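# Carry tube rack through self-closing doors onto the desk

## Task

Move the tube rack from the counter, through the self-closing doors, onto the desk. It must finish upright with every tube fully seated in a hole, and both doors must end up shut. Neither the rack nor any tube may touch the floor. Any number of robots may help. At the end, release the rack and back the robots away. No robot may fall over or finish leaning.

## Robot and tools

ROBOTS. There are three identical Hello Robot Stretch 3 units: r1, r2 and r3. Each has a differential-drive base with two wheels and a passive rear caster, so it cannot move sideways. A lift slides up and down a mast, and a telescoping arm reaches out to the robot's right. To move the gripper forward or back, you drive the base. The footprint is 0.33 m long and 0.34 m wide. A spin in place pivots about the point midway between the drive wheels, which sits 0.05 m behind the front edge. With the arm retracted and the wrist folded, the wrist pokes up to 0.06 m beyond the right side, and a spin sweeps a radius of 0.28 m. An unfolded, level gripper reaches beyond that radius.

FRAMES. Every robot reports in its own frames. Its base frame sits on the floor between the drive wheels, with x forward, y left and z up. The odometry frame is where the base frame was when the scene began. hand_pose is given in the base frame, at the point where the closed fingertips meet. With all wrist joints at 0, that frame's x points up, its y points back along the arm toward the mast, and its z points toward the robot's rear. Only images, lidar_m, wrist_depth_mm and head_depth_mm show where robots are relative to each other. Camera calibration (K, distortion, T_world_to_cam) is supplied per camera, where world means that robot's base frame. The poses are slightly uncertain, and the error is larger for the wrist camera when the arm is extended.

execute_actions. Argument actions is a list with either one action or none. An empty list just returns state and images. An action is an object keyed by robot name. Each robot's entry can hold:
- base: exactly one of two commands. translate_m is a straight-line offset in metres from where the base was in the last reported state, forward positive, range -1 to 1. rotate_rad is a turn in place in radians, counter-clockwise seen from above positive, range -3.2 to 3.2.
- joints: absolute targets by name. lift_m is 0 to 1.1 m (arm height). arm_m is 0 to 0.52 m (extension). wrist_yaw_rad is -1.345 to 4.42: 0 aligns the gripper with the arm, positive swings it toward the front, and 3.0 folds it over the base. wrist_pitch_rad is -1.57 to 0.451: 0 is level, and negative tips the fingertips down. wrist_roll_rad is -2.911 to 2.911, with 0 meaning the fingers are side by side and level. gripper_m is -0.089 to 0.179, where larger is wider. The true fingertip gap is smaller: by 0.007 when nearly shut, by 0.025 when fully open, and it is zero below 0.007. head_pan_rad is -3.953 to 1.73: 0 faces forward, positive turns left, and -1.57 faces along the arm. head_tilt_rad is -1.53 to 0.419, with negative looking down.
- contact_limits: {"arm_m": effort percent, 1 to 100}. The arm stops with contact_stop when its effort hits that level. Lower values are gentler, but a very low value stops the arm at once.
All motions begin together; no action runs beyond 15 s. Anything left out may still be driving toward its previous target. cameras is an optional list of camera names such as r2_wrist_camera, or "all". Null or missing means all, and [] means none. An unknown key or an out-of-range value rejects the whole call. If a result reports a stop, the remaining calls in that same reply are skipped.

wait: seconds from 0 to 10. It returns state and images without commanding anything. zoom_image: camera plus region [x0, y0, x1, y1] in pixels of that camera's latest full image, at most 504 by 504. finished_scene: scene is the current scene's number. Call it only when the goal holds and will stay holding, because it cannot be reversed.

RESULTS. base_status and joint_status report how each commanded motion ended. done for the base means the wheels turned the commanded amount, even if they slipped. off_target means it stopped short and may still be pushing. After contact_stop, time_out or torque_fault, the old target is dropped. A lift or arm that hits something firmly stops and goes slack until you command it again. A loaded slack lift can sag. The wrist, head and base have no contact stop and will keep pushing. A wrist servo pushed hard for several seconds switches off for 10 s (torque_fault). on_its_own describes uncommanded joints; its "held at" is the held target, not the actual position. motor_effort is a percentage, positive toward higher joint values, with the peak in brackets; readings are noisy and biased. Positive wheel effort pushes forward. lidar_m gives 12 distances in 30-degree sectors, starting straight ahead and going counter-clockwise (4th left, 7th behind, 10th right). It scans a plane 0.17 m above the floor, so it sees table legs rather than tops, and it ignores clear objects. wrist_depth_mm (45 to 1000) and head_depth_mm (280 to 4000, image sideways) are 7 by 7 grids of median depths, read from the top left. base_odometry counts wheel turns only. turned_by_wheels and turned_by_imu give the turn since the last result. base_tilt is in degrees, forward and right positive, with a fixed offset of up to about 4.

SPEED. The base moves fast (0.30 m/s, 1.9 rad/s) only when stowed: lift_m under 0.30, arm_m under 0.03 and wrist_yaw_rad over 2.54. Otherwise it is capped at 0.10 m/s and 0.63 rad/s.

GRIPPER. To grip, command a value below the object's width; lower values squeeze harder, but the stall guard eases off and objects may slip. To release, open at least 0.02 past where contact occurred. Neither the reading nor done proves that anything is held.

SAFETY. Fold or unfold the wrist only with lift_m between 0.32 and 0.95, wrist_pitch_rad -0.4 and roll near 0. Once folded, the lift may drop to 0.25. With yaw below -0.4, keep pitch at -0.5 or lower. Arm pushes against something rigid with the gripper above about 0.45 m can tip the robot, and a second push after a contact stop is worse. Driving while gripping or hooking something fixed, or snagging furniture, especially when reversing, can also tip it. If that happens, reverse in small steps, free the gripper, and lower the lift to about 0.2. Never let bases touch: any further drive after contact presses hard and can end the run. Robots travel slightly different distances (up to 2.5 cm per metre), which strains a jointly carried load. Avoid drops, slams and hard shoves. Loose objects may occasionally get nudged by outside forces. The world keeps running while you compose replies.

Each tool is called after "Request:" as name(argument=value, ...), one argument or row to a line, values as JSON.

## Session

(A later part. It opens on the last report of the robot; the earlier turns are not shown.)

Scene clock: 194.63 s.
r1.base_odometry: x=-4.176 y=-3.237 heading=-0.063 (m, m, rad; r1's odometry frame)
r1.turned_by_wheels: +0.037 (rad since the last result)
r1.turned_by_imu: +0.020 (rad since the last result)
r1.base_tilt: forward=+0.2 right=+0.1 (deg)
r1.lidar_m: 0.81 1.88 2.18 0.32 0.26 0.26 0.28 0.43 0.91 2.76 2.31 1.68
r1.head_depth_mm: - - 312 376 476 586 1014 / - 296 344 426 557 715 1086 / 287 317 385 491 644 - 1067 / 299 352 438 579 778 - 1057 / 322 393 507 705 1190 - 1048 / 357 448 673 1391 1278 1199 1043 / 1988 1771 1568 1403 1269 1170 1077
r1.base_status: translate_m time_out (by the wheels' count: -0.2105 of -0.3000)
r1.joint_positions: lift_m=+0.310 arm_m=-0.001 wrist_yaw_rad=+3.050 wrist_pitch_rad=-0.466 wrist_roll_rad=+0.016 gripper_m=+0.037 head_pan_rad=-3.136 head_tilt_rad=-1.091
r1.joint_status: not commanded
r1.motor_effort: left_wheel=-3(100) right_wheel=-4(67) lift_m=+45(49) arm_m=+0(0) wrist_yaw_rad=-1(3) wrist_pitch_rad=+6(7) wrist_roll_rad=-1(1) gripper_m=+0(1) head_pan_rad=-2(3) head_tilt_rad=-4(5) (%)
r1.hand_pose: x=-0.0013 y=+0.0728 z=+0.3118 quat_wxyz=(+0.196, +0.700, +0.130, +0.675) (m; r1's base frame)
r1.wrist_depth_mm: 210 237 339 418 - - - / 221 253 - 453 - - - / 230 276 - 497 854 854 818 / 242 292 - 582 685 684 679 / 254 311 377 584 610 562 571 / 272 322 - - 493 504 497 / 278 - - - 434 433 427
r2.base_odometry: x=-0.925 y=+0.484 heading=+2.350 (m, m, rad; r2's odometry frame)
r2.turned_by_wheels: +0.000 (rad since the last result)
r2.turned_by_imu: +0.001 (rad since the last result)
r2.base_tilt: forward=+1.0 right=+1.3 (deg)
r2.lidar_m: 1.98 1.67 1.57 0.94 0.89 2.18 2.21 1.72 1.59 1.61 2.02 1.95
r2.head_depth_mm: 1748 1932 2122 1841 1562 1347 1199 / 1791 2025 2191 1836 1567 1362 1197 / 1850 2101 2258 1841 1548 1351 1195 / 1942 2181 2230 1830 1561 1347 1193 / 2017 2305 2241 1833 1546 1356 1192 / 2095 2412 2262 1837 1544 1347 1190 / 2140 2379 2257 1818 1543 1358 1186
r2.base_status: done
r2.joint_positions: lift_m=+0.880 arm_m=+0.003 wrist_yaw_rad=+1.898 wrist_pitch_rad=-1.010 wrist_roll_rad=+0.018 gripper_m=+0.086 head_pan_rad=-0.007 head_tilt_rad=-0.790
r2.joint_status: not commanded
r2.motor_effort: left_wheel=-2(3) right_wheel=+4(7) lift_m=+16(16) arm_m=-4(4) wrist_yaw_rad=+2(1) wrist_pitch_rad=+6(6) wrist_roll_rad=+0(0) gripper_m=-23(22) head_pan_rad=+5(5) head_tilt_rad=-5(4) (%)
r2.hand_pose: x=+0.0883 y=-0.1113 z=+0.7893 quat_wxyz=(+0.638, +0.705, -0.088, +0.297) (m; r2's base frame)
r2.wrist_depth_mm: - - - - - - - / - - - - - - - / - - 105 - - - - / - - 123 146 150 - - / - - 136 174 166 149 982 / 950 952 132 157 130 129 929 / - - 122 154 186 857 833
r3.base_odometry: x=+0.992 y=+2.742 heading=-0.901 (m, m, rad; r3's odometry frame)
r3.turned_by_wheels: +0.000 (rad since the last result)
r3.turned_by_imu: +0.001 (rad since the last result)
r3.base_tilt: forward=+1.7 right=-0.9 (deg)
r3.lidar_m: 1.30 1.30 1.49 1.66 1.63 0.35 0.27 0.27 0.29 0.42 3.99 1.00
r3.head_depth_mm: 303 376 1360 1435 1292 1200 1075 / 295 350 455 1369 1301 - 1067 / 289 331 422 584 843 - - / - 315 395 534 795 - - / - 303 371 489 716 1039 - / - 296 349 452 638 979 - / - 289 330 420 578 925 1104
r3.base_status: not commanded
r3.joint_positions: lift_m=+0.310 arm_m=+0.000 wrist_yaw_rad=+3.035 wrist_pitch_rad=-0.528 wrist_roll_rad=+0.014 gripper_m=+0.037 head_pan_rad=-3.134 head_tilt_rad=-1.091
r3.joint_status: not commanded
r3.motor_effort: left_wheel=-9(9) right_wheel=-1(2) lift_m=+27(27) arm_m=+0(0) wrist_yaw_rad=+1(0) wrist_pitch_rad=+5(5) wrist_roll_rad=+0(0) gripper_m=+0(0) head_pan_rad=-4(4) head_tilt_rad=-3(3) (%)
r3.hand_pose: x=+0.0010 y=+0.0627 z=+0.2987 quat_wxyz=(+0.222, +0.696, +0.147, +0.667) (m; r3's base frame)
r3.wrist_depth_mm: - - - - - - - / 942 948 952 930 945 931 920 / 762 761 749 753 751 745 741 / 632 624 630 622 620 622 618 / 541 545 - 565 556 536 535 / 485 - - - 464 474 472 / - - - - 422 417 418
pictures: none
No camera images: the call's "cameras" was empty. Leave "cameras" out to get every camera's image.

Request:
execute_actions(
  actions=[
    {"r2":{"base":{"rotate_rad":0.7}},"r1":{"base":{"translate_m":0.01}}},
  ],
  cameras=["r1_nav_camera","r2_nav_camera"],
)

Scene clock: 202.47 s.
r1.base_odometry: x=-4.166 y=-3.238 heading=-0.062 (m, m, rad; r1's odometry frame)
r1.turned_by_wheels: +0.000 (rad since the last result)
r1.turned_by_imu: +0.002 (rad since the last result)
r1.base_tilt: forward=+0.2 right=+0.1 (deg)
r1.lidar_m: 0.80 1.87 2.18 0.32 0.26 0.26 0.28 0.43 1.01 2.77 2.30 1.65
r1.head_depth_mm: - - 311 376 478 591 1041 / - 296 343 426 560 716 1083 / - 315 384 488 644 - 1066 / 297 349 435 575 769 - 1054 / 318 388 502 696 1149 - 1049 / 352 441 622 1388 1277 1195 1042 / 1922 1758 1564 1396 1268 1170 1079
r1.base_status: done
r1.joint_positions: lift_m=+0.310 arm_m=-0.001 wrist_yaw_rad=+3.050 wrist_pitch_rad=-0.466 wrist_roll_rad=+0.016 gripper_m=+0.037 head_pan_rad=-3.136 head_tilt_rad=-1.091
r1.joint_status: not commanded
r1.motor_effort: left_wheel=+0(6) right_wheel=-6(8) lift_m=+46(46) arm_m=+1(1) wrist_yaw_rad=+0(0) wrist_pitch_rad=+6(7) wrist_roll_rad=-1(1) gripper_m=+0(0) head_pan_rad=-2(2) head_tilt_rad=-4(5) (%)
r1.hand_pose: x=-0.0013 y=+0.0728 z=+0.3118 quat_wxyz=(+0.196, +0.700, +0.130, +0.675) (m; r1's base frame)
r1.wrist_depth_mm: 210 240 346 417 - - - / 221 259 - 466 - - - / 232 276 - 521 855 852 822 / 245 294 - 589 687 712 687 / 255 312 375 582 609 580 572 / 273 319 - - 494 497 499 / 279 - - - 445 438 434
r2.base_odometry: x=-0.925 y=+0.484 heading=+3.050 (m, m, rad; r2's odometry frame)
r2.turned_by_wheels: +0.700 (rad since the last result)
r2.turned_by_imu: +0.708 (rad since the last result)
r2.base_tilt: forward=+1.2 right=+1.3 (deg)
r2.lidar_m: 1.57 1.02 0.89 2.24 2.21 2.13 1.63 1.59 1.67 2.00 1.95 2.06
r2.head_depth_mm: 1836 2142 2236 1843 1550 1348 1190 / 1759 2009 2194 1854 1559 1344 1185 / 1657 1888 2115 1833 1558 1348 1190 / 1585 1797 2043 1838 1553 1345 1190 / 1505 1693 1956 1832 1566 1342 1197 / 1440 1616 1827 1846 1568 1355 1183 / 1385 2510 2175 1816 1566 1350 1194
r2.base_status: done
r2.joint_positions: lift_m=+0.880 arm_m=+0.003 wrist_yaw_rad=+1.898 wrist_pitch_rad=-1.010 wrist_roll_rad=+0.018 gripper_m=+0.086 head_pan_rad=-0.007 head_tilt_rad=-0.790
r2.joint_status: not commanded
r2.motor_effort: left_wheel=-2(6) right_wheel=+4(6) lift_m=+16(16) arm_m=-4(3) wrist_yaw_rad=+2(2) wrist_pitch_rad=+6(6) wrist_roll_rad=+0(0) gripper_m=-22(22) head_pan_rad=+4(4) head_tilt_rad=-4(5) (%)
r2.hand_pose: x=+0.0883 y=-0.1113 z=+0.7893 quat_wxyz=(+0.638, +0.705, -0.088, +0.297) (m; r2's base frame)
r2.wrist_depth_mm: 896 - - - - - - / - - - - - - - / - - 105 - - - - / - - 112 146 150 - - / - - 135 172 166 149 966 / 953 973 132 158 130 129 904 / - - 123 154 187 844 847
r3.base_odometry: x=+0.992 y=+2.742 heading=-0.901 (m, m, rad; r3's odometry frame)
r3.turned_by_wheels: +0.000 (rad since the last result)
r3.turned_by_imu: +0.001 (rad since the last result)
r3.base_tilt: forward=+1.7 right=-0.7 (deg)
r3.lidar_m: 1.30 1.30 1.50 1.67 1.63 0.35 0.27 0.27 0.29 0.42 4.01 1.00
r3.head_depth_mm: 303 375 1363 1424 1294 1203 1083 / 295 350 455 1373 1286 - 1068 / 288 330 422 583 839 - - / - 315 396 532 793 - - / - 303 372 488 714 1038 - / - 296 349 453 639 982 - / - 289 330 420 579 926 1100
r3.base_status: not commanded
r3.joint_positions: lift_m=+0.310 arm_m=+0.000 wrist_yaw_rad=+3.035 wrist_pitch_rad=-0.528 wrist_roll_rad=+0.014 gripper_m=+0.037 head_pan_rad=-3.134 head_tilt_rad=-1.091
r3.joint_status: not commanded
r3.motor_effort: left_wheel=-8(9) right_wheel=-2(2) lift_m=+27(27) arm_m=+0(0) wrist_yaw_rad=+1(0) wrist_pitch_rad=+5(5) wrist_roll_rad=+0(0) gripper_m=+0(0) head_pan_rad=-3(3) head_tilt_rad=-4(4) (%)
r3.hand_pose: x=+0.0010 y=+0.0627 z=+0.2987 quat_wxyz=(+0.222, +0.696, +0.147, +0.667) (m; r3's base frame)
r3.wrist_depth_mm: - - - - - - - / 944 939 953 932 931 921 927 / 757 768 758 742 754 754 740 / 631 630 627 634 622 624 623 / 536 541 - 565 546 538 530 / 487 - - - 462 471 467 / - - - - 420 416 417
pictures: r1_nav_camera (sideways: a quarter turn counterclockwise sets it upright), r2_nav_camera (sideways: a quarter turn counterclockwise sets it upright)
camera_calibration (this result's frames):
r1_nav_camera: T_world_to_cam=[[-0.902305, -0.0439947, 0.428847, -0.51193], [-0.0576269, 0.99816, -0.0188489, 0.0797664], [-0.427229, -0.0417206, -0.903181, 1.13589], [0, 0, 0, 1]] pos_world=[0.0279631, -0.054752, 1.24695]
r2_nav_camera: T_world_to_cam=[[0.708795, 0.00106711, 0.705414, -0.878155], [-0.0234787, -0.999409, 0.0251031, 0.0167216], [0.705024, -0.0343551, -0.708351, 0.878723], [0, 0, 0, 1]] pos_world=[0.0033036, 0.0478375, 1.24149]
Images, in order (width x height): r1_nav_camera 672x504, r2_nav_camera 672x504.

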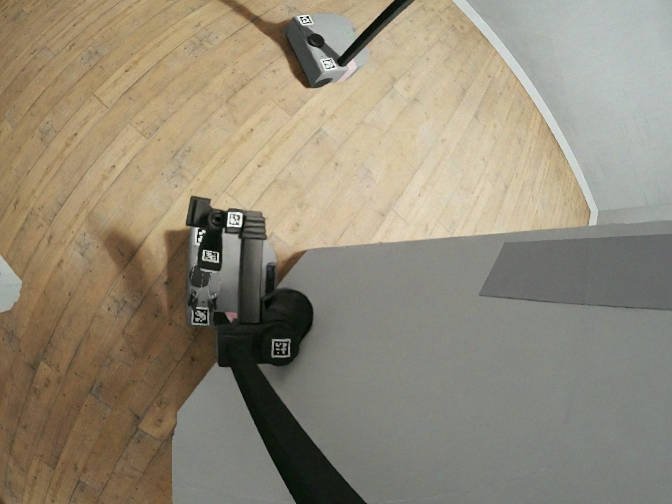

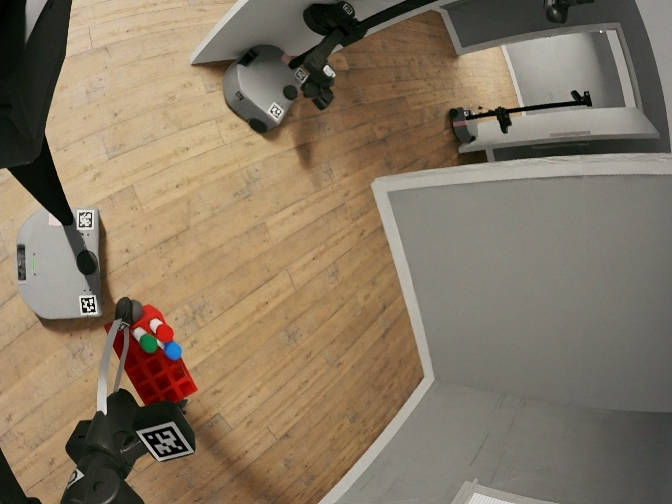

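Request:
execute_actions(
  actions=[
    {"r2":{"base":{"translate_m":0.75}},"r1":{"base":{"rotate_rad":-0.4}}},
  ],
  cameras=[],
)

Request:
execute_actions(
  actions=[
    {"r2":{"base":{"rotate_rad":0.8},"joints":{"head_tilt_rad":-1.1}}},
  ],
  cameras=["r1_nav_camera","r2_nav_camera"],
)

Scene clock: 221.53 s.
r1.base_odometry: x=-4.165 y=-3.238 heading=-0.461 (m, m, rad; r1's odometry frame)
r1.turned_by_wheels: -0.399 (rad since the last result)
r1.turned_by_imu: -0.360 (rad since the last result)
r1.base_tilt: forward=+0.2 right=+0.1 (deg)
r1.lidar_m: 1.13 0.80 2.05 0.50 0.31 0.27 0.27 0.32 2.62 2.62 0.56 0.68
r1.head_depth_mm: - 287 327 419 580 779 1107 / - 294 345 448 636 924 1090 / - 299 364 480 666 - 1072 / - 308 385 518 719 - 1056 / - 322 410 562 895 - 1047 / 291 339 437 617 1045 1197 1036 / 299 357 468 679 1252 1171 1080
r1.base_status: rotate_rad off_target (by the wheels' count: -0.3985 of -0.4000)
r1.joint_positions: lift_m=+0.310 arm_m=-0.001 wrist_yaw_rad=+3.050 wrist_pitch_rad=-0.466 wrist_roll_rad=+0.016 gripper_m=+0.037 head_pan_rad=-3.136 head_tilt_rad=-1.091
r1.joint_status: not commanded
r1.on_its_own: left_wheel is at rest, and its effort (-29) is outside its rest range (-18 to +18); right_wheel is at rest, and its effort (-58) is outside its rest range (-18 to +18)
r1.motor_effort: left_wheel=-29(31) right_wheel=-58(67) lift_m=+46(46) arm_m=+0(0) wrist_yaw_rad=+0(0) wrist_pitch_rad=+6(7) wrist_roll_rad=+0(1) gripper_m=+0(0) head_pan_rad=-2(2) head_tilt_rad=-4(4) (%)
r1.hand_pose: x=-0.0013 y=+0.0729 z=+0.3119 quat_wxyz=(+0.196, +0.700, +0.130, +0.675) (m; r1's base frame)
r1.wrist_depth_mm: 254 307 - - - - - / 261 320 - - - - - / 267 344 - 855 860 843 845 / 275 353 - 692 702 673 680 / 282 374 482 583 584 582 572 / 288 359 - - 487 496 489 / 285 - - - 446 439 434
r2.base_odometry: x=-1.671 y=+0.553 heading=+3.050 (m, m, rad; r2's odometry frame)
r2.turned_by_wheels: +0.000 (rad since the last result)
r2.turned_by_imu: +0.003 (rad since the last result)
r2.base_tilt: forward=+1.2 right=+1.3 (deg)
r2.lidar_m: 0.89 0.86 1.15 0.67 0.92 2.66 2.31 2.26 2.17 1.65 1.62 1.18
r2.head_depth_mm: 1016 1175 1393 1713 1560 1350 1191 / 959 1102 1300 1566 1563 1352 1196 / 914 1043 1206 1441 1550 1343 1195 / 869 986 1131 1345 1524 1347 1193 / 828 933 1064 1250 1456 1338 1189 / 795 887 1012 1164 1393 1355 1187 / 758 846 962 1097 1294 1353 1189
r2.base_status: done
r2.joint_positions: lift_m=+0.880 arm_m=+0.003 wrist_yaw_rad=+1.898 wrist_pitch_rad=-1.010 wrist_roll_rad=+0.018 gripper_m=+0.086 head_pan_rad=-0.007 head_tilt_rad=-0.790
r2.joint_status: not commanded
r2.motor_effort: left_wheel=-2(4) right_wheel=+4(8) lift_m=+15(15) arm_m=-3(4) wrist_yaw_rad=+1(2) wrist_pitch_rad=+6(6) wrist_roll_rad=+0(0) gripper_m=-22(23) head_pan_rad=+5(4) head_tilt_rad=-4(4) (%)
r2.hand_pose: x=+0.0883 y=-0.1113 z=+0.7893 quat_wxyz=(+0.638, +0.705, -0.088, +0.297) (m; r2's base frame)
r2.wrist_depth_mm: - - - - - - - / - - - - - - - / - - 106 - - - - / 914 - 124 145 150 - - / 849 - 136 174 165 149 972 / 911 950 132 158 129 129 887 / - - 123 155 187 860 855
r3.base_odometry: x=+0.992 y=+2.742 heading=-0.901 (m, m, rad; r3's odometry frame)
r3.turned_by_wheels: +0.000 (rad since the last result)
r3.turned_by_imu: +0.002 (rad since the last result)
r3.base_tilt: forward=+1.5 right=-0.8 (deg)
r3.lidar_m: 1.30 1.30 1.50 1.66 1.64 0.35 0.27 0.27 0.29 0.42 4.01 1.00
r3.head_depth_mm: 303 376 1360 1431 1297 1203 1079 / 295 350 456 1371 1303 - 1068 / 289 330 421 583 841 - - / - 315 396 532 797 - - / - 303 371 490 717 1039 - / - 296 349 452 639 978 - / - 289 331 420 578 922 1102
r3.base_status: not commanded
r3.joint_positions: lift_m=+0.310 arm_m=+0.000 wrist_yaw_rad=+3.035 wrist_pitch_rad=-0.528 wrist_roll_rad=+0.014 gripper_m=+0.037 head_pan_rad=-3.134 head_tilt_rad=-1.091
r3.joint_status: not commanded
r3.motor_effort: left_wheel=-9(9) right_wheel=-2(2) lift_m=+27(27) arm_m=+0(0) wrist_yaw_rad=+1(0) wrist_pitch_rad=+5(4) wrist_roll_rad=+0(0) gripper_m=+0(0) head_pan_rad=-4(4) head_tilt_rad=-4(4) (%)
r3.hand_pose: x=+0.0010 y=+0.0627 z=+0.2987 quat_wxyz=(+0.222, +0.696, +0.147, +0.667) (m; r3's base frame)
r3.wrist_depth_mm: - - - - - - - / 927 935 937 939 935 933 929 / 754 746 748 745 758 743 747 / 630 624 619 627 631 624 629 / 539 539 - 558 546 542 540 / 481 - - - 457 472 469 / - - - - 417 417 419
pictures: none
No camera images: the call's "cameras" was empty. Leave "cameras" out to get every camera's image.

Scene clock: 223.93 s.
r1.base_odometry: x=-4.165 y=-3.238 heading=-0.461 (m, m, rad; r1's odometry frame)
r1.turned_by_wheels: +0.000 (rad since the last result)
r1.turned_by_imu: +0.001 (rad since the last result)
r1.base_tilt: forward=+0.2 right=+0.1 (deg)
r1.lidar_m: 1.13 0.80 2.04 0.51 0.31 0.27 0.27 0.32 2.62 2.61 0.67 0.67
r1.head_depth_mm: - 287 327 419 580 778 1105 / - 294 345 447 635 923 1087 / - 298 364 481 667 - 1069 / - 308 386 518 715 - 1054 / - 322 410 561 899 - 1046 / 292 339 437 616 1036 1200 1038 / 299 357 468 679 1251 1167 1074
r1.base_status: not commanded
r1.joint_positions: lift_m=+0.310 arm_m=-0.001 wrist_yaw_rad=+3.050 wrist_pitch_rad=-0.466 wrist_roll_rad=+0.016 gripper_m=+0.037 head_pan_rad=-3.136 head_tilt_rad=-1.091
r1.joint_status: not commanded
r1.on_its_own: left_wheel is at rest, and its effort (-29) is outside its rest range (-18 to +18); right_wheel is at rest, and its effort (-58) is outside its rest range (-18 to +18)
r1.motor_effort: left_wheel=-29(29) right_wheel=-58(59) lift_m=+46(45) arm_m=+0(0) wrist_yaw_rad=+0(1) wrist_pitch_rad=+6(6) wrist_roll_rad=+0(1) gripper_m=-1(1) head_pan_rad=-2(2) head_tilt_rad=-4(4) (%)
r1.hand_pose: x=-0.0013 y=+0.0729 z=+0.3119 quat_wxyz=(+0.196, +0.700, +0.130, +0.675) (m; r1's base frame)
r1.wrist_depth_mm: 254 306 - - - - - / 263 321 - - - - - / 265 340 - 882 849 851 816 / 273 354 - 686 692 691 685 / 280 365 485 573 600 583 571 / 288 363 - - 489 498 486 / 284 - - - 442 435 439
r2.base_odometry: x=-1.671 y=+0.553 heading=-2.434 (m, m, rad; r2's odometry frame)
r2.turned_by_wheels: +0.800 (rad since the last result)
r2.turned_by_imu: +0.810 (rad since the last result)
r2.base_tilt: forward=+1.1 right=+1.3 (deg)
r2.lidar_m: 2.35 0.67 0.92 2.53 2.51 2.26 2.27 1.80 1.62 1.55 0.97 0.86
r2.head_depth_mm: 884 1007 1211 1421 1324 461 1095 / 2064 1811 1392 1455 1335 452 468 / 2056 1816 1628 1452 1336 1220 - / 2048 1796 1620 1458 1328 1227 1154 / 2048 1791 1614 1457 1327 1222 1151 / 2041 1796 1602 1444 1324 1221 1146 / 2036 1804 1597 1433 1323 1226 1123
r2.base_status: done
r2.joint_positions: lift_m=+0.880 arm_m=+0.003 wrist_yaw_rad=+1.898 wrist_pitch_rad=-1.010 wrist_roll_rad=+0.018 gripper_m=+0.086 head_pan_rad=-0.007 head_tilt_rad=-1.086
r2.joint_status: all done
r2.motor_effort: left_wheel=-2(6) right_wheel=+4(7) lift_m=+15(15) arm_m=-4(3) wrist_yaw_rad=+2(2) wrist_pitch_rad=+6(6) wrist_roll_rad=+0(0) gripper_m=-22(22) head_pan_rad=+4(4) head_tilt_rad=-5(27) (%)
r2.hand_pose: x=+0.0883 y=-0.1113 z=+0.7893 quat_wxyz=(+0.638, +0.705, -0.088, +0.297) (m; r2's base frame)
r2.wrist_depth_mm: 788 930 - - - 810 673 / 941 - - - - 917 750 / - - 106 - - - 854 / - - 122 146 150 - 936 / - - 136 174 166 149 967 / 965 983 133 158 129 129 909 / - - 123 154 188 830 856
r3.base_odometry: x=+0.992 y=+2.742 heading=-0.901 (m, m, rad; r3's odometry frame)
r3.turned_by_wheels: +0.000 (rad since the last result)
r3.turned_by_imu: +0.000 (rad since the last result)
r3.base_tilt: forward=+1.7 right=-0.7 (deg)
r3.lidar_m: 1.30 1.30 1.49 1.67 1.63 0.35 0.27 0.27 0.29 0.42 4.00 1.00
r3.head_depth_mm: 303 375 1363 1435 1290 1197 1074 / 295 350 456 1374 1299 - 1070 / 289 331 421 583 837 - - / - 315 396 532 794 - - / - 303 372 490 716 1040 - / - 296 350 452 638 978 - / - 289 331 421 578 923 1103
r3.base_status: not commanded
r3.joint_positions: lift_m=+0.310 arm_m=+0.000 wrist_yaw_rad=+3.035 wrist_pitch_rad=-0.528 wrist_roll_rad=+0.014 gripper_m=+0.037 head_pan_rad=-3.134 head_tilt_rad=-1.091
r3.joint_status: not commanded
r3.motor_effort: left_wheel=-9(9) right_wheel=-1(2) lift_m=+27(27) arm_m=+0(0) wrist_yaw_rad=+0(1) wrist_pitch_rad=+5(5) wrist_roll_rad=+0(0) gripper_m=+0(0) head_pan_rad=-3(4) head_tilt_rad=-4(4) (%)
r3.hand_pose: x=+0.0010 y=+0.0627 z=+0.2987 quat_wxyz=(+0.222, +0.696, +0.147, +0.667) (m; r3's base frame)
r3.wrist_depth_mm: - - - - - - - / 943 932 942 935 943 929 919 / 757 744 750 741 739 740 747 / 632 634 631 631 621 629 623 / 541 541 - 563 552 533 536 / 481 - - - 456 471 466 / - - - - 418 418 419
pictures: r1_nav_camera (sideways: a quarter turn counterclockwise sets it upright), r2_nav_camera (sideways: a quarter turn counterclockwise sets it upright)
camera_calibration (this result's frames):
r1_nav_camera: T_world_to_cam=[[-0.902311, -0.0438695, 0.428847, -0.51193], [-0.0574883, 0.998168, -0.0188489, 0.0797656], [-0.427234, -0.0416613, -0.903181, 1.13589], [0, 0, 0, 1]] pos_world=[0.0279555, -0.054755, 1.24695]
r2_nav_camera: T_world_to_cam=[[0.883794, -0.000122483, 0.467877, -0.569749], [-0.0153937, -0.999466, 0.0288161, 0.0118487], [0.467624, -0.0326699, -0.883324, 1.10766], [0, 0, 0, 1]] pos_world=[-0.0142446, 0.0479597, 1.24465]
Images, in order (width x height): r1_nav_camera 672x504, r2_nav_camera 672x504.

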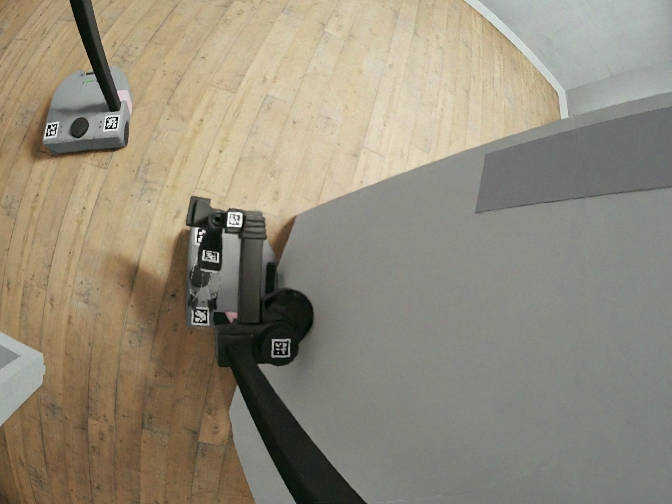

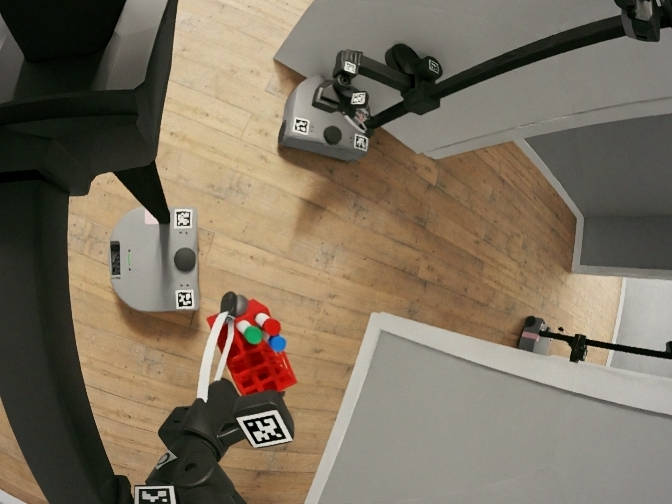

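Request:
execute_actions(
  actions=[
    {"r2":{"base":{"rotate_rad":0.07}},"r1":{"base":{"translate_m":0.008}}},
  ],
  cameras=[],
)

Request:
execute_actions(
  actions=[
    {"r2":{"base":{"translate_m":0.95}}},
  ],
  cameras=["r2_nav_camera"],
)

Scene clock: 229.63 s.
r1.base_odometry: x=-4.158 y=-3.242 heading=-0.461 (m, m, rad; r1's odometry frame)
r1.turned_by_wheels: +0.000 (rad since the last result)
r1.turned_by_imu: +0.001 (rad since the last result)
r1.base_tilt: forward=+0.2 right=+0.2 (deg)
r1.lidar_m: 1.13 0.79 2.04 0.52 0.31 0.27 0.27 0.32 2.62 2.62 0.67 0.67
r1.head_depth_mm: - 287 328 419 585 789 1103 / - 293 344 448 638 935 1095 / - 300 362 479 669 - 1065 / - 308 383 516 712 - 1054 / - 319 406 558 891 - 1045 / 290 335 432 608 1026 1191 1037 / 296 352 462 670 1247 1169 1075
r1.base_status: done
r1.joint_positions: lift_m=+0.310 arm_m=-0.001 wrist_yaw_rad=+3.050 wrist_pitch_rad=-0.466 wrist_roll_rad=+0.016 gripper_m=+0.037 head_pan_rad=-3.136 head_tilt_rad=-1.091
r1.joint_status: not commanded
r1.motor_effort: left_wheel=-3(30) right_wheel=-7(50) lift_m=+46(46) arm_m=+0(0) wrist_yaw_rad=+0(0) wrist_pitch_rad=+7(6) wrist_roll_rad=-1(0) gripper_m=+0(1) head_pan_rad=-3(2) head_tilt_rad=-4(4) (%)
r1.hand_pose: x=-0.0013 y=+0.0729 z=+0.3119 quat_wxyz=(+0.196, +0.700, +0.130, +0.675) (m; r1's base frame)
r1.wrist_depth_mm: 255 310 - - - - - / 263 322 - - - - - / 267 348 - 841 856 848 857 / 274 359 - 715 684 679 669 / 278 369 492 578 601 576 575 / 287 361 - - 478 495 490 / 286 - - - 438 431 438
r2.base_odometry: x=-1.671 y=+0.553 heading=-2.364 (m, m, rad; r2's odometry frame)
r2.turned_by_wheels: +0.070 (rad since the last result)
r2.turned_by_imu: +0.071 (rad since the last result)
r2.base_tilt: forward=+1.1 right=+1.3 (deg)
r2.lidar_m: 2.41 0.67 0.90 2.55 2.43 2.26 2.28 1.75 1.62 1.41 0.94 0.86
r2.head_depth_mm: 2051 1742 1217 1433 1331 463 1097 / 2080 1804 1621 1461 1336 453 469 / 2039 1789 1611 1451 1325 1230 - / 2061 1805 1608 1452 1324 1226 1155 / 2054 1802 1614 1447 1326 1229 1154 / 2042 1806 1610 1444 1329 1221 1138 / 2034 1500 1560 1305 1286 1217 1128
r2.base_status: done
r2.joint_positions: lift_m=+0.880 arm_m=+0.003 wrist_yaw_rad=+1.898 wrist_pitch_rad=-1.010 wrist_roll_rad=+0.018 gripper_m=+0.086 head_pan_rad=-0.007 head_tilt_rad=-1.086
r2.joint_status: not commanded
r2.motor_effort: left_wheel=-3(6) right_wheel=+4(6) lift_m=+15(15) arm_m=-4(4) wrist_yaw_rad=+2(2) wrist_pitch_rad=+6(6) wrist_roll_rad=+0(0) gripper_m=-22(23) head_pan_rad=+4(4) head_tilt_rad=-6(6) (%)
r2.hand_pose: x=+0.0883 y=-0.1113 z=+0.7893 quat_wxyz=(+0.638, +0.705, -0.088, +0.297) (m; r2's base frame)
r2.wrist_depth_mm: 833 732 - - - - 664 / - - - - - 904 744 / - - 105 - - - 818 / - - 123 145 150 - 933 / - - 137 174 166 149 967 / 963 958 132 158 129 129 916 / - - 123 155 186 846 840
r3.base_odometry: x=+0.992 y=+2.742 heading=-0.901 (m, m, rad; r3's odometry frame)
r3.turned_by_wheels: +0.000 (rad since the last result)
r3.turned_by_imu: +0.001 (rad since the last result)
r3.base_tilt: forward=+1.6 right=-0.9 (deg)
r3.lidar_m: 1.30 1.30 1.49 1.66 1.64 0.35 0.27 0.27 0.29 0.43 4.01 1.00
r3.head_depth_mm: 303 375 1366 1431 1297 1198 1073 / 295 350 456 1368 1298 - 1065 / 288 331 422 585 842 - - / - 315 395 532 798 - - / - 304 371 489 716 1038 - / - 296 350 452 639 976 - / - 289 330 421 578 924 1101
r3.base_status: not commanded
r3.joint_positions: lift_m=+0.310 arm_m=+0.000 wrist_yaw_rad=+3.035 wrist_pitch_rad=-0.528 wrist_roll_rad=+0.014 gripper_m=+0.037 head_pan_rad=-3.134 head_tilt_rad=-1.091
r3.joint_status: not commanded
r3.motor_effort: left_wheel=-9(8) right_wheel=-3(2) lift_m=+27(27) arm_m=+0(0) wrist_yaw_rad=+1(1) wrist_pitch_rad=+5(5) wrist_roll_rad=+0(0) gripper_m=+0(0) head_pan_rad=-3(4) head_tilt_rad=-4(4) (%)
r3.hand_pose: x=+0.0010 y=+0.0627 z=+0.2987 quat_wxyz=(+0.222, +0.696, +0.147, +0.667) (m; r3's base frame)
r3.wrist_depth_mm: - - - - - - - / 956 940 939 948 951 947 943 / 755 758 743 750 752 747 756 / 628 628 624 623 631 625 627 / 546 537 - 560 559 534 536 / 485 - - - 455 472 471 / - - - - 423 418 416
pictures: none
No camera images: the call's "cameras" was empty. Leave "cameras" out to get every camera's image.

Scene clock: 240.50 s.
r1.base_odometry: x=-4.158 y=-3.242 heading=-0.461 (m, m, rad; r1's odometry frame)
r1.turned_by_wheels: +0.000 (rad since the last result)
r1.turned_by_imu: +0.003 (rad since the last result)
r1.base_tilt: forward=+0.2 right=+0.2 (deg)
r1.lidar_m: 1.13 0.79 0.41 0.52 0.31 0.27 0.27 0.32 2.62 2.62 2.65 2.24
r1.head_depth_mm: - 287 327 420 585 788 1102 / - 293 344 448 639 934 1092 / - 300 363 480 666 - 1072 / - 308 383 516 713 - 1055 / - 319 406 557 893 - 1052 / 291 335 432 608 1024 1195 1036 / 296 352 461 667 1249 1174 1076
r1.base_status: not commanded
r1.joint_positions: lift_m=+0.310 arm_m=-0.001 wrist_yaw_rad=+3.050 wrist_pitch_rad=-0.466 wrist_roll_rad=+0.016 gripper_m=+0.037 head_pan_rad=-3.136 head_tilt_rad=-1.091
r1.joint_status: not commanded
r1.motor_effort: left_wheel=-3(4) right_wheel=-7(7) lift_m=+46(46) arm_m=+1(0) wrist_yaw_rad=-2(1) wrist_pitch_rad=+6(6) wrist_roll_rad=-1(1) gripper_m=+0(1) head_pan_rad=-2(2) head_tilt_rad=-4(4) (%)
r1.hand_pose: x=-0.0013 y=+0.0729 z=+0.3119 quat_wxyz=(+0.196, +0.700, +0.130, +0.675) (m; r1's base frame)
r1.wrist_depth_mm: 254 305 - - - 396 - / 260 326 - - - - - / 267 351 - 859 829 488 546 / 277 354 - 710 635 446 436 / 281 366 496 581 555 418 378 / 291 358 - - 482 467 410 / 286 - - - 439 431 433
r2.base_odometry: x=-2.348 y=-0.114 heading=-2.364 (m, m, rad; r2's odometry frame)
r2.turned_by_wheels: +0.000 (rad since the last result)
r2.turned_by_imu: +0.004 (rad since the last result)
r2.base_tilt: forward=+1.0 right=+1.3 (deg)
r2.lidar_m: 1.78 1.20 0.46 0.48 0.53 0.54 3.16 2.14 0.35 0.35 1.25 1.48
r2.head_depth_mm: 2050 1825 1616 1454 1342 462 1096 / 2065 1812 1620 1460 1321 451 468 / 2060 1795 1599 1455 1326 1202 - / 2041 1808 1620 1459 1331 1218 1154 / 2055 1792 1606 1454 1323 1228 1152 / 1974 1792 1608 1454 1327 1216 1140 / 1733 1763 1604 1438 1328 1211 1129
r2.base_status: done
r2.joint_positions: lift_m=+0.880 arm_m=+0.003 wrist_yaw_rad=+1.898 wrist_pitch_rad=-1.010 wrist_roll_rad=+0.018 gripper_m=+0.086 head_pan_rad=-0.007 head_tilt_rad=-1.087
r2.joint_status: not commanded
r2.motor_effort: left_wheel=-3(4) right_wheel=+4(6) lift_m=+16(15) arm_m=-3(4) wrist_yaw_rad=+2(2) wrist_pitch_rad=+6(6) wrist_roll_rad=+0(0) gripper_m=-22(23) head_pan_rad=+5(4) head_tilt_rad=-5(6) (%)
r2.hand_pose: x=+0.0883 y=-0.1113 z=+0.7893 quat_wxyz=(+0.638, +0.705, -0.088, +0.297) (m; r2's base frame)
r2.wrist_depth_mm: 488 - - - - - - / 525 - - - - - - / 557 701 106 - - - - / 623 761 111 146 150 - - / 724 859 135 173 166 149 983 / 840 953 132 158 129 129 910 / - - 123 154 188 854 840
r3.base_odometry: x=+0.992 y=+2.742 heading=-0.901 (m, m, rad; r3's odometry frame)
r3.turned_by_wheels: +0.000 (rad since the last result)
r3.turned_by_imu: +0.002 (rad since the last result)
r3.base_tilt: forward=+1.7 right=-0.7 (deg)
r3.lidar_m: 1.30 1.30 1.49 1.62 1.64 0.35 0.27 0.27 0.29 0.42 4.00 1.00
r3.head_depth_mm: 303 375 1378 1422 1300 1200 1084 / 295 350 456 1372 1301 - 1075 / 289 330 422 584 841 - - / - 315 396 533 797 - - / - 304 372 489 714 1037 - / - 295 350 452 641 979 - / - 289 330 420 577 925 1104
r3.base_status: not commanded
r3.joint_positions: lift_m=+0.310 arm_m=+0.000 wrist_yaw_rad=+3.035 wrist_pitch_rad=-0.528 wrist_roll_rad=+0.014 gripper_m=+0.037 head_pan_rad=-3.134 head_tilt_rad=-1.091
r3.joint_status: not commanded
r3.motor_effort: left_wheel=-9(9) right_wheel=-3(1) lift_m=+27(27) arm_m=+0(0) wrist_yaw_rad=+0(1) wrist_pitch_rad=+5(5) wrist_roll_rad=+0(0) gripper_m=+0(0) head_pan_rad=-2(4) head_tilt_rad=-4(3) (%)
r3.hand_pose: x=+0.0010 y=+0.0627 z=+0.2987 quat_wxyz=(+0.222, +0.696, +0.147, +0.667) (m; r3's base frame)
r3.wrist_depth_mm: - - - - - - - / 945 949 941 952 940 932 916 / 758 754 745 742 748 742 747 / 634 637 630 626 629 625 624 / 541 540 - 560 555 538 537 / 483 - - - 461 465 467 / - - - - 420 418 415
pictures: r2_nav_camera (sideways: a quarter turn counterclockwise sets it upright)
camera_calibration (this result's frames):
r2_nav_camera: T_world_to_cam=[[0.883882, -0.000106932, 0.46771, -0.569532], [-0.01537, -0.999467, 0.0288177, 0.0118465], [0.467458, -0.0326601, -0.883412, 1.10777], [0, 0, 0, 1]] pos_world=[-0.0142562, 0.0479594, 1.24466]
Images, in order (width x height): r2_nav_camera 672x504.

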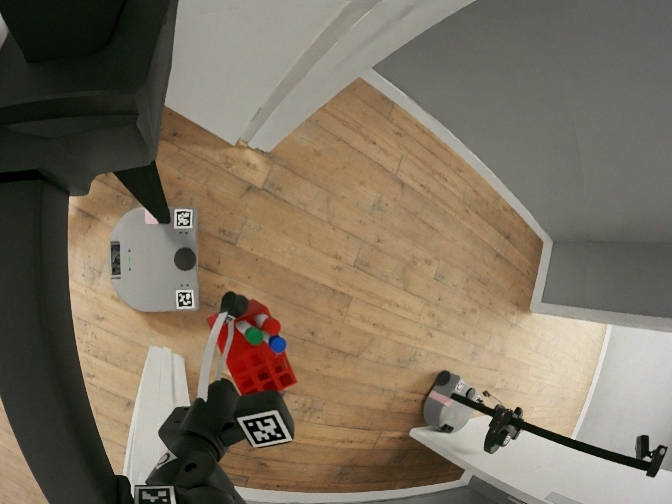

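Request:
execute_actions(
  actions=[
    {"r2":{"base":{"rotate_rad":-0.22}}},
  ],
  cameras=[],
)

Request:
execute_actions(
  actions=[
    {"r2":{"base":{"translate_m":1.0}}},
  ],
  cameras=[],
)

Request:
execute_actions(
  actions=[
    {"r2":{"base":{"rotate_rad":-0.27}},"r1":{"base":{"translate_m":0.05}}},
  ],
  cameras=["r2_nav_camera"],
)

Scene clock: 249.33 s.
r1.base_odometry: x=-4.158 y=-3.242 heading=-0.461 (m, m, rad; r1's odometry frame)
r1.turned_by_wheels: +0.000 (rad since the last result)
r1.turned_by_imu: +0.002 (rad since the last result)
r1.base_tilt: forward=+0.2 right=+0.1 (deg)
r1.lidar_m: 1.13 0.79 0.42 0.52 0.31 0.27 0.27 0.32 2.62 2.62 2.65 2.24
r1.head_depth_mm: - 287 328 420 584 791 1101 / - 293 345 448 638 936 1089 / - 300 363 479 667 - 1068 / - 307 383 516 711 - 1051 / - 319 406 558 893 - 1051 / 291 335 432 609 1028 1196 1039 / 295 352 462 668 1244 1175 1077
r1.base_status: not commanded
r1.joint_positions: lift_m=+0.310 arm_m=-0.001 wrist_yaw_rad=+3.050 wrist_pitch_rad=-0.466 wrist_roll_rad=+0.016 gripper_m=+0.037 head_pan_rad=-3.136 head_tilt_rad=-1.091
r1.joint_status: not commanded
r1.motor_effort: left_wheel=-3(3) right_wheel=-8(8) lift_m=+45(46) arm_m=+1(0) wrist_yaw_rad=+0(0) wrist_pitch_rad=+7(6) wrist_roll_rad=-1(0) gripper_m=-1(1) head_pan_rad=-2(2) head_tilt_rad=-4(4) (%)
r1.hand_pose: x=-0.0013 y=+0.0729 z=+0.3119 quat_wxyz=(+0.196, +0.700, +0.130, +0.675) (m; r1's base frame)
r1.wrist_depth_mm: 256 309 - - - - - / 261 319 - - - - - / 267 349 - 836 766 511 536 / 275 360 - 694 638 441 429 / 278 366 505 572 495 396 406 / 290 362 - - 481 450 404 / 285 - - - 436 435 435
r2.base_odometry: x=-2.348 y=-0.114 heading=-2.584 (m, m, rad; r2's odometry frame)
r2.turned_by_wheels: -0.220 (rad since the last result)
r2.turned_by_imu: -0.223 (rad since the last result)
r2.base_tilt: forward=+1.1 right=+1.3 (deg)
r2.lidar_m: 2.39 1.35 0.50 0.47 0.49 0.53 3.11 2.41 2.01 0.35 1.09 1.48
r2.head_depth_mm: 1722 1702 1625 1452 1332 463 1094 / 2065 1759 1614 1460 1327 453 468 / 2027 1814 1601 1461 1327 1219 - / 2051 1809 1620 1454 1326 1221 1148 / 2031 1798 1609 1454 1324 1221 1157 / 2016 1793 1598 1466 1322 1218 1138 / 2028 1793 1610 1460 1323 1220 1133
r2.base_status: done
r2.joint_positions: lift_m=+0.880 arm_m=+0.003 wrist_yaw_rad=+1.898 wrist_pitch_rad=-1.010 wrist_roll_rad=+0.018 gripper_m=+0.086 head_pan_rad=-0.007 head_tilt_rad=-1.087
r2.joint_status: not commanded
r2.motor_effort: left_wheel=+3(6) right_wheel=-1(4) lift_m=+16(15) arm_m=-3(4) wrist_yaw_rad=+2(1) wrist_pitch_rad=+6(6) wrist_roll_rad=+0(0) gripper_m=-22(22) head_pan_rad=+4(4) head_tilt_rad=-6(6) (%)
r2.hand_pose: x=+0.0883 y=-0.1113 z=+0.7893 quat_wxyz=(+0.638, +0.705, -0.088, +0.297) (m; r2's base frame)
r2.wrist_depth_mm: - - - - - - - / - - - - - - - / 604 - 105 - - - - / 627 753 123 145 150 - - / 662 828 137 173 165 150 989 / 743 935 132 158 129 129 906 / - - 123 154 188 844 850
r3.base_odometry: x=+0.992 y=+2.742 heading=-0.901 (m, m, rad; r3's odometry frame)
r3.turned_by_wheels: +0.000 (rad since the last result)
r3.turned_by_imu: +0.001 (rad since the last result)
r3.base_tilt: forward=+1.7 right=-0.7 (deg)
r3.lidar_m: 1.30 1.30 1.50 1.62 1.64 0.35 0.27 0.27 0.29 0.42 4.00 1.00
r3.head_depth_mm: 303 375 1374 1433 1291 1205 1084 / 295 350 455 1378 1300 - 1065 / 288 331 422 584 842 - - / - 315 396 532 794 - - / - 303 371 488 716 1035 - / - 296 350 453 639 979 - / - 289 331 420 579 924 1105
r3.base_status: not commanded
r3.joint_positions: lift_m=+0.310 arm_m=+0.000 wrist_yaw_rad=+3.035 wrist_pitch_rad=-0.528 wrist_roll_rad=+0.014 gripper_m=+0.037 head_pan_rad=-3.134 head_tilt_rad=-1.091
r3.joint_status: not commanded
r3.motor_effort: left_wheel=-9(9) right_wheel=-2(1) lift_m=+27(27) arm_m=+0(0) wrist_yaw_rad=+1(0) wrist_pitch_rad=+5(5) wrist_roll_rad=+0(0) gripper_m=+0(0) head_pan_rad=-2(5) head_tilt_rad=-4(4) (%)
r3.hand_pose: x=+0.0010 y=+0.0627 z=+0.2987 quat_wxyz=(+0.222, +0.696, +0.147, +0.667) (m; r3's base frame)
r3.wrist_depth_mm: - - - - - - - / 955 953 927 945 925 923 907 / 767 758 744 763 744 746 745 / 635 629 625 633 622 624 610 / 543 539 - 566 547 538 534 / 483 - - - 460 467 470 / - - - - 416 419 417
pictures: none
No camera images: the call's "cameras" was empty. Leave "cameras" out to get every camera's image.

Scene clock: 260.70 s.
r1.base_odometry: x=-4.158 y=-3.242 heading=-0.461 (m, m, rad; r1's odometry frame)
r1.turned_by_wheels: +0.000 (rad since the last result)
r1.turned_by_imu: +0.003 (rad since the last result)
r1.base_tilt: forward=+0.2 right=+0.1 (deg)
r1.lidar_m: 1.13 0.79 1.49 0.52 0.31 0.27 0.27 0.32 2.62 2.62 2.65 2.24
r1.head_depth_mm: - 287 328 420 583 790 1100 / - 293 344 448 639 934 1088 / - 300 363 480 666 - 1068 / - 308 384 516 712 - 1054 / - 319 406 559 893 - 1046 / 291 335 432 608 1027 1201 1042 / 296 352 461 668 1241 1169 1078
r1.base_status: not commanded
r1.joint_positions: lift_m=+0.310 arm_m=-0.001 wrist_yaw_rad=+3.050 wrist_pitch_rad=-0.466 wrist_roll_rad=+0.016 gripper_m=+0.037 head_pan_rad=-3.136 head_tilt_rad=-1.091
r1.joint_status: not commanded
r1.motor_effort: left_wheel=-3(3) right_wheel=-7(7) lift_m=+46(46) arm_m=+1(0) wrist_yaw_rad=+0(0) wrist_pitch_rad=+6(6) wrist_roll_rad=-1(1) gripper_m=-1(1) head_pan_rad=-2(2) head_tilt_rad=-4(4) (%)
r1.hand_pose: x=-0.0013 y=+0.0729 z=+0.3119 quat_wxyz=(+0.196, +0.700, +0.130, +0.675) (m; r1's base frame)
r1.wrist_depth_mm: 254 308 - - - - - / 259 325 - - - - - / 269 349 - 861 827 831 815 / 274 353 - 682 696 691 684 / 283 370 496 578 596 570 565 / 288 358 - - 493 502 495 / 286 - - - 441 432 434
r2.base_odometry: x=-3.197 y=-0.643 heading=-2.584 (m, m, rad; r2's odometry frame)
r2.turned_by_wheels: +0.000 (rad since the last result)
r2.turned_by_imu: +0.005 (rad since the last result)
r2.base_tilt: forward=+1.1 right=+1.4 (deg)
r2.lidar_m: 1.39 1.10 0.92 0.92 1.03 0.91 1.47 1.02 1.17 1.17 0.62 0.71
r2.head_depth_mm: 2053 1819 1611 1464 1296 463 1096 / 2033 1802 1620 1452 1322 452 468 / 2036 1801 1621 1443 1333 1226 - / 2013 1782 1606 1455 1324 1217 1150 / 1479 1726 1613 1457 1328 1216 1156 / 1509 1733 1606 1453 1325 1223 1136 / 1536 1753 1613 1444 1332 1220 1128
r2.base_status: done
r2.joint_positions: lift_m=+0.880 arm_m=+0.003 wrist_yaw_rad=+1.898 wrist_pitch_rad=-1.010 wrist_roll_rad=+0.018 gripper_m=+0.086 head_pan_rad=-0.007 head_tilt_rad=-1.087
r2.joint_status: not commanded
r2.motor_effort: left_wheel=+3(7) right_wheel=-1(0) lift_m=+16(15) arm_m=-3(3) wrist_yaw_rad=+2(1) wrist_pitch_rad=+6(6) wrist_roll_rad=+0(0) gripper_m=-22(22) head_pan_rad=+4(4) head_tilt_rad=-6(6) (%)
r2.hand_pose: x=+0.0883 y=-0.1113 z=+0.7893 quat_wxyz=(+0.638, +0.705, -0.088, +0.297) (m; r2's base frame)
r2.wrist_depth_mm: 891 - - - - - - / 960 - - - - - - / - - 105 - - - 903 / - - 121 146 150 865 617 / - - 136 173 166 149 818 / 961 977 132 157 130 129 806 / - - 123 154 187 842 855
r3.base_odometry: x=+0.992 y=+2.742 heading=-0.901 (m, m, rad; r3's odometry frame)
r3.turned_by_wheels: +0.000 (rad since the last result)
r3.turned_by_imu: +0.002 (rad since the last result)
r3.base_tilt: forward=+1.7 right=-0.8 (deg)
r3.lidar_m: 1.30 1.30 0.72 0.72 1.64 0.35 0.27 0.27 0.29 0.42 3.99 1.00
r3.head_depth_mm: 303 375 1367 1427 1296 1202 1077 / 295 350 456 1374 1294 - 1064 / 288 330 422 584 845 - - / - 315 396 533 796 - - / - 304 371 489 716 1033 - / - 295 349 452 639 980 - / - 288 330 420 578 928 1102
r3.base_status: not commanded
r3.joint_positions: lift_m=+0.310 arm_m=+0.000 wrist_yaw_rad=+3.035 wrist_pitch_rad=-0.528 wrist_roll_rad=+0.014 gripper_m=+0.037 head_pan_rad=-3.134 head_tilt_rad=-1.091
r3.joint_status: not commanded
r3.motor_effort: left_wheel=-9(9) right_wheel=-1(2) lift_m=+27(27) arm_m=+0(0) wrist_yaw_rad=+1(0) wrist_pitch_rad=+5(5) wrist_roll_rad=+0(0) gripper_m=+0(0) head_pan_rad=-4(4) head_tilt_rad=-4(4) (%)
r3.hand_pose: x=+0.0010 y=+0.0627 z=+0.2987 quat_wxyz=(+0.222, +0.696, +0.147, +0.667) (m; r3's base frame)
r3.wrist_depth_mm: - - - 784 836 - - / 945 943 940 753 859 938 918 / 759 743 755 754 758 745 738 / 628 625 622 627 627 624 620 / 541 537 - 561 555 538 531 / 481 - - - 464 473 473 / - - - - 417 415 415
pictures: none
No camera images: the call's "cameras" was empty. Leave "cameras" out to get every camera's image.

Scene clock: 262.37 s.
r1.base_odometry: x=-4.113 y=-3.264 heading=-0.460 (m, m, rad; r1's odometry frame)
r1.turned_by_wheels: +0.000 (rad since the last result)
r1.turned_by_imu: +0.001 (rad since the last result)
r1.base_tilt: forward=+0.2 right=+0.2 (deg)
r1.lidar_m: 1.10 0.75 2.02 0.70 0.33 0.27 0.27 0.31 2.63 2.63 2.59 2.19
r1.head_depth_mm: - 290 337 438 628 865 1101 / - 295 350 460 672 1013 1092 / - 299 363 484 682 - 1066 / - 305 378 512 708 - 1052 / - 311 395 540 856 - 1049 / - 321 411 573 945 1204 1037 / 289 332 430 610 1218 1169 1076
r1.base_status: done
r1.joint_positions: lift_m=+0.310 arm_m=-0.001 wrist_yaw_rad=+3.050 wrist_pitch_rad=-0.466 wrist_roll_rad=+0.016 gripper_m=+0.037 head_pan_rad=-3.136 head_tilt_rad=-1.091
r1.joint_status: not commanded
r1.motor_effort: left_wheel=-4(5) right_wheel=-9(9) lift_m=+46(45) arm_m=+1(0) wrist_yaw_rad=+1(2) wrist_pitch_rad=+6(6) wrist_roll_rad=-1(1) gripper_m=-1(0) head_pan_rad=-2(3) head_tilt_rad=-4(4) (%)
r1.hand_pose: x=-0.0013 y=+0.0729 z=+0.3119 quat_wxyz=(+0.196, +0.700, +0.130, +0.675) (m; r1's base frame)
r1.wrist_depth_mm: 275 346 - - - - - / 277 350 - - - - - / 284 375 - 850 848 832 843 / 287 388 - 685 681 685 696 / 295 394 546 587 593 574 578 / 296 378 - - 484 501 493 / 290 - - - 435 436 423
r2.base_odometry: x=-3.197 y=-0.643 heading=-2.853 (m, m, rad; r2's odometry frame)
r2.turned_by_wheels: -0.270 (rad since the last result)
r2.turned_by_imu: -0.273 (rad since the last result)
r2.base_tilt: forward=+1.1 right=+1.4 (deg)
r2.lidar_m: 4.58 1.39 0.97 0.92 0.94 0.91 0.96 1.02 1.14 1.17 0.81 0.62
r2.head_depth_mm: 1443 1460 1340 1222 1300 463 1096 / 2065 1808 1608 1302 1321 458 467 / 2037 1806 1616 1459 1334 1220 - / 2029 1803 1612 1455 1332 1216 1147 / 2048 1796 1600 1455 1326 1216 1151 / 2047 1794 1596 1452 1326 1219 1141 / 1923 1689 1602 1450 1314 1219 1124
r2.base_status: done
r2.joint_positions: lift_m=+0.880 arm_m=+0.003 wrist_yaw_rad=+1.898 wrist_pitch_rad=-1.010 wrist_roll_rad=+0.018 gripper_m=+0.086 head_pan_rad=-0.007 head_tilt_rad=-1.087
r2.joint_status: not commanded
r2.motor_effort: left_wheel=+3(7) right_wheel=-1(3) lift_m=+15(16) arm_m=-3(3) wrist_yaw_rad=+2(2) wrist_pitch_rad=+6(6) wrist_roll_rad=+0(0) gripper_m=-22(22) head_pan_rad=+4(4) head_tilt_rad=-6(7) (%)
r2.hand_pose: x=+0.0883 y=-0.1113 z=+0.7893 quat_wxyz=(+0.638, +0.705, -0.088, +0.297) (m; r2's base frame)
r2.wrist_depth_mm: - - - - - - 488 / - - - - - 971 480 / - - 105 - - 895 725 / - - 122 145 150 875 789 / - - 135 173 167 149 967 / 954 949 132 157 130 129 909 / - - 123 154 187 850 875
r3.base_odometry: x=+0.992 y=+2.742 heading=-0.901 (m, m, rad; r3's odometry frame)
r3.turned_by_wheels: +0.000 (rad since the last result)
r3.turned_by_imu: +0.000 (rad since the last result)
r3.base_tilt: forward=+1.7 right=-0.7 (deg)
r3.lidar_m: 1.30 1.30 0.72 0.72 1.64 0.35 0.27 0.27 0.29 0.42 4.00 1.00
r3.head_depth_mm: 303 375 1361 1420 1295 1202 1081 / 295 350 455 1370 1298 - 1068 / 289 331 422 584 842 - - / - 315 396 531 793 - - / - 303 371 489 717 1036 - / - 296 350 452 638 979 - / - 289 331 420 578 928 1097
r3.base_status: not commanded
r3.joint_positions: lift_m=+0.310 arm_m=+0.000 wrist_yaw_rad=+3.035 wrist_pitch_rad=-0.528 wrist_roll_rad=+0.014 gripper_m=+0.037 head_pan_rad=-3.134 head_tilt_rad=-1.091
r3.joint_status: not commanded
r3.motor_effort: left_wheel=-8(9) right_wheel=-2(1) lift_m=+27(27) arm_m=+0(0) wrist_yaw_rad=+0(0) wrist_pitch_rad=+5(5) wrist_roll_rad=+0(0) gripper_m=+0(0) head_pan_rad=-3(4) head_tilt_rad=-3(4) (%)
r3.hand_pose: x=+0.0010 y=+0.0627 z=+0.2987 quat_wxyz=(+0.222, +0.696, +0.147, +0.667) (m; r3's base frame)
r3.wrist_depth_mm: - - - 767 833 - - / 950 932 933 780 860 939 922 / 748 757 753 755 751 734 757 / 626 633 629 626 625 626 620 / 539 541 - 567 553 530 533 / 484 - - - 459 472 469 / - - - - 415 416 417
pictures: r2_nav_camera (sideways: a quarter turn counterclockwise sets it upright)
camera_calibration (this result's frames):
r2_nav_camera: T_world_to_cam=[[0.883916, -0.000103032, 0.467645, -0.569447], [-0.0153631, -0.999467, 0.0288183, 0.0118457], [0.467392, -0.0326575, -0.883447, 1.10782], [0, 0, 0, 1]] pos_world=[-0.0142607, 0.0479593, 1.24466]
Images, in order (width x height): r2_nav_camera 672x504.

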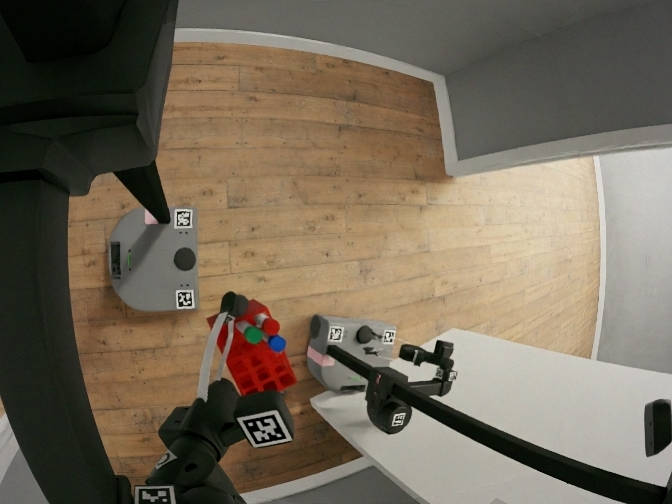

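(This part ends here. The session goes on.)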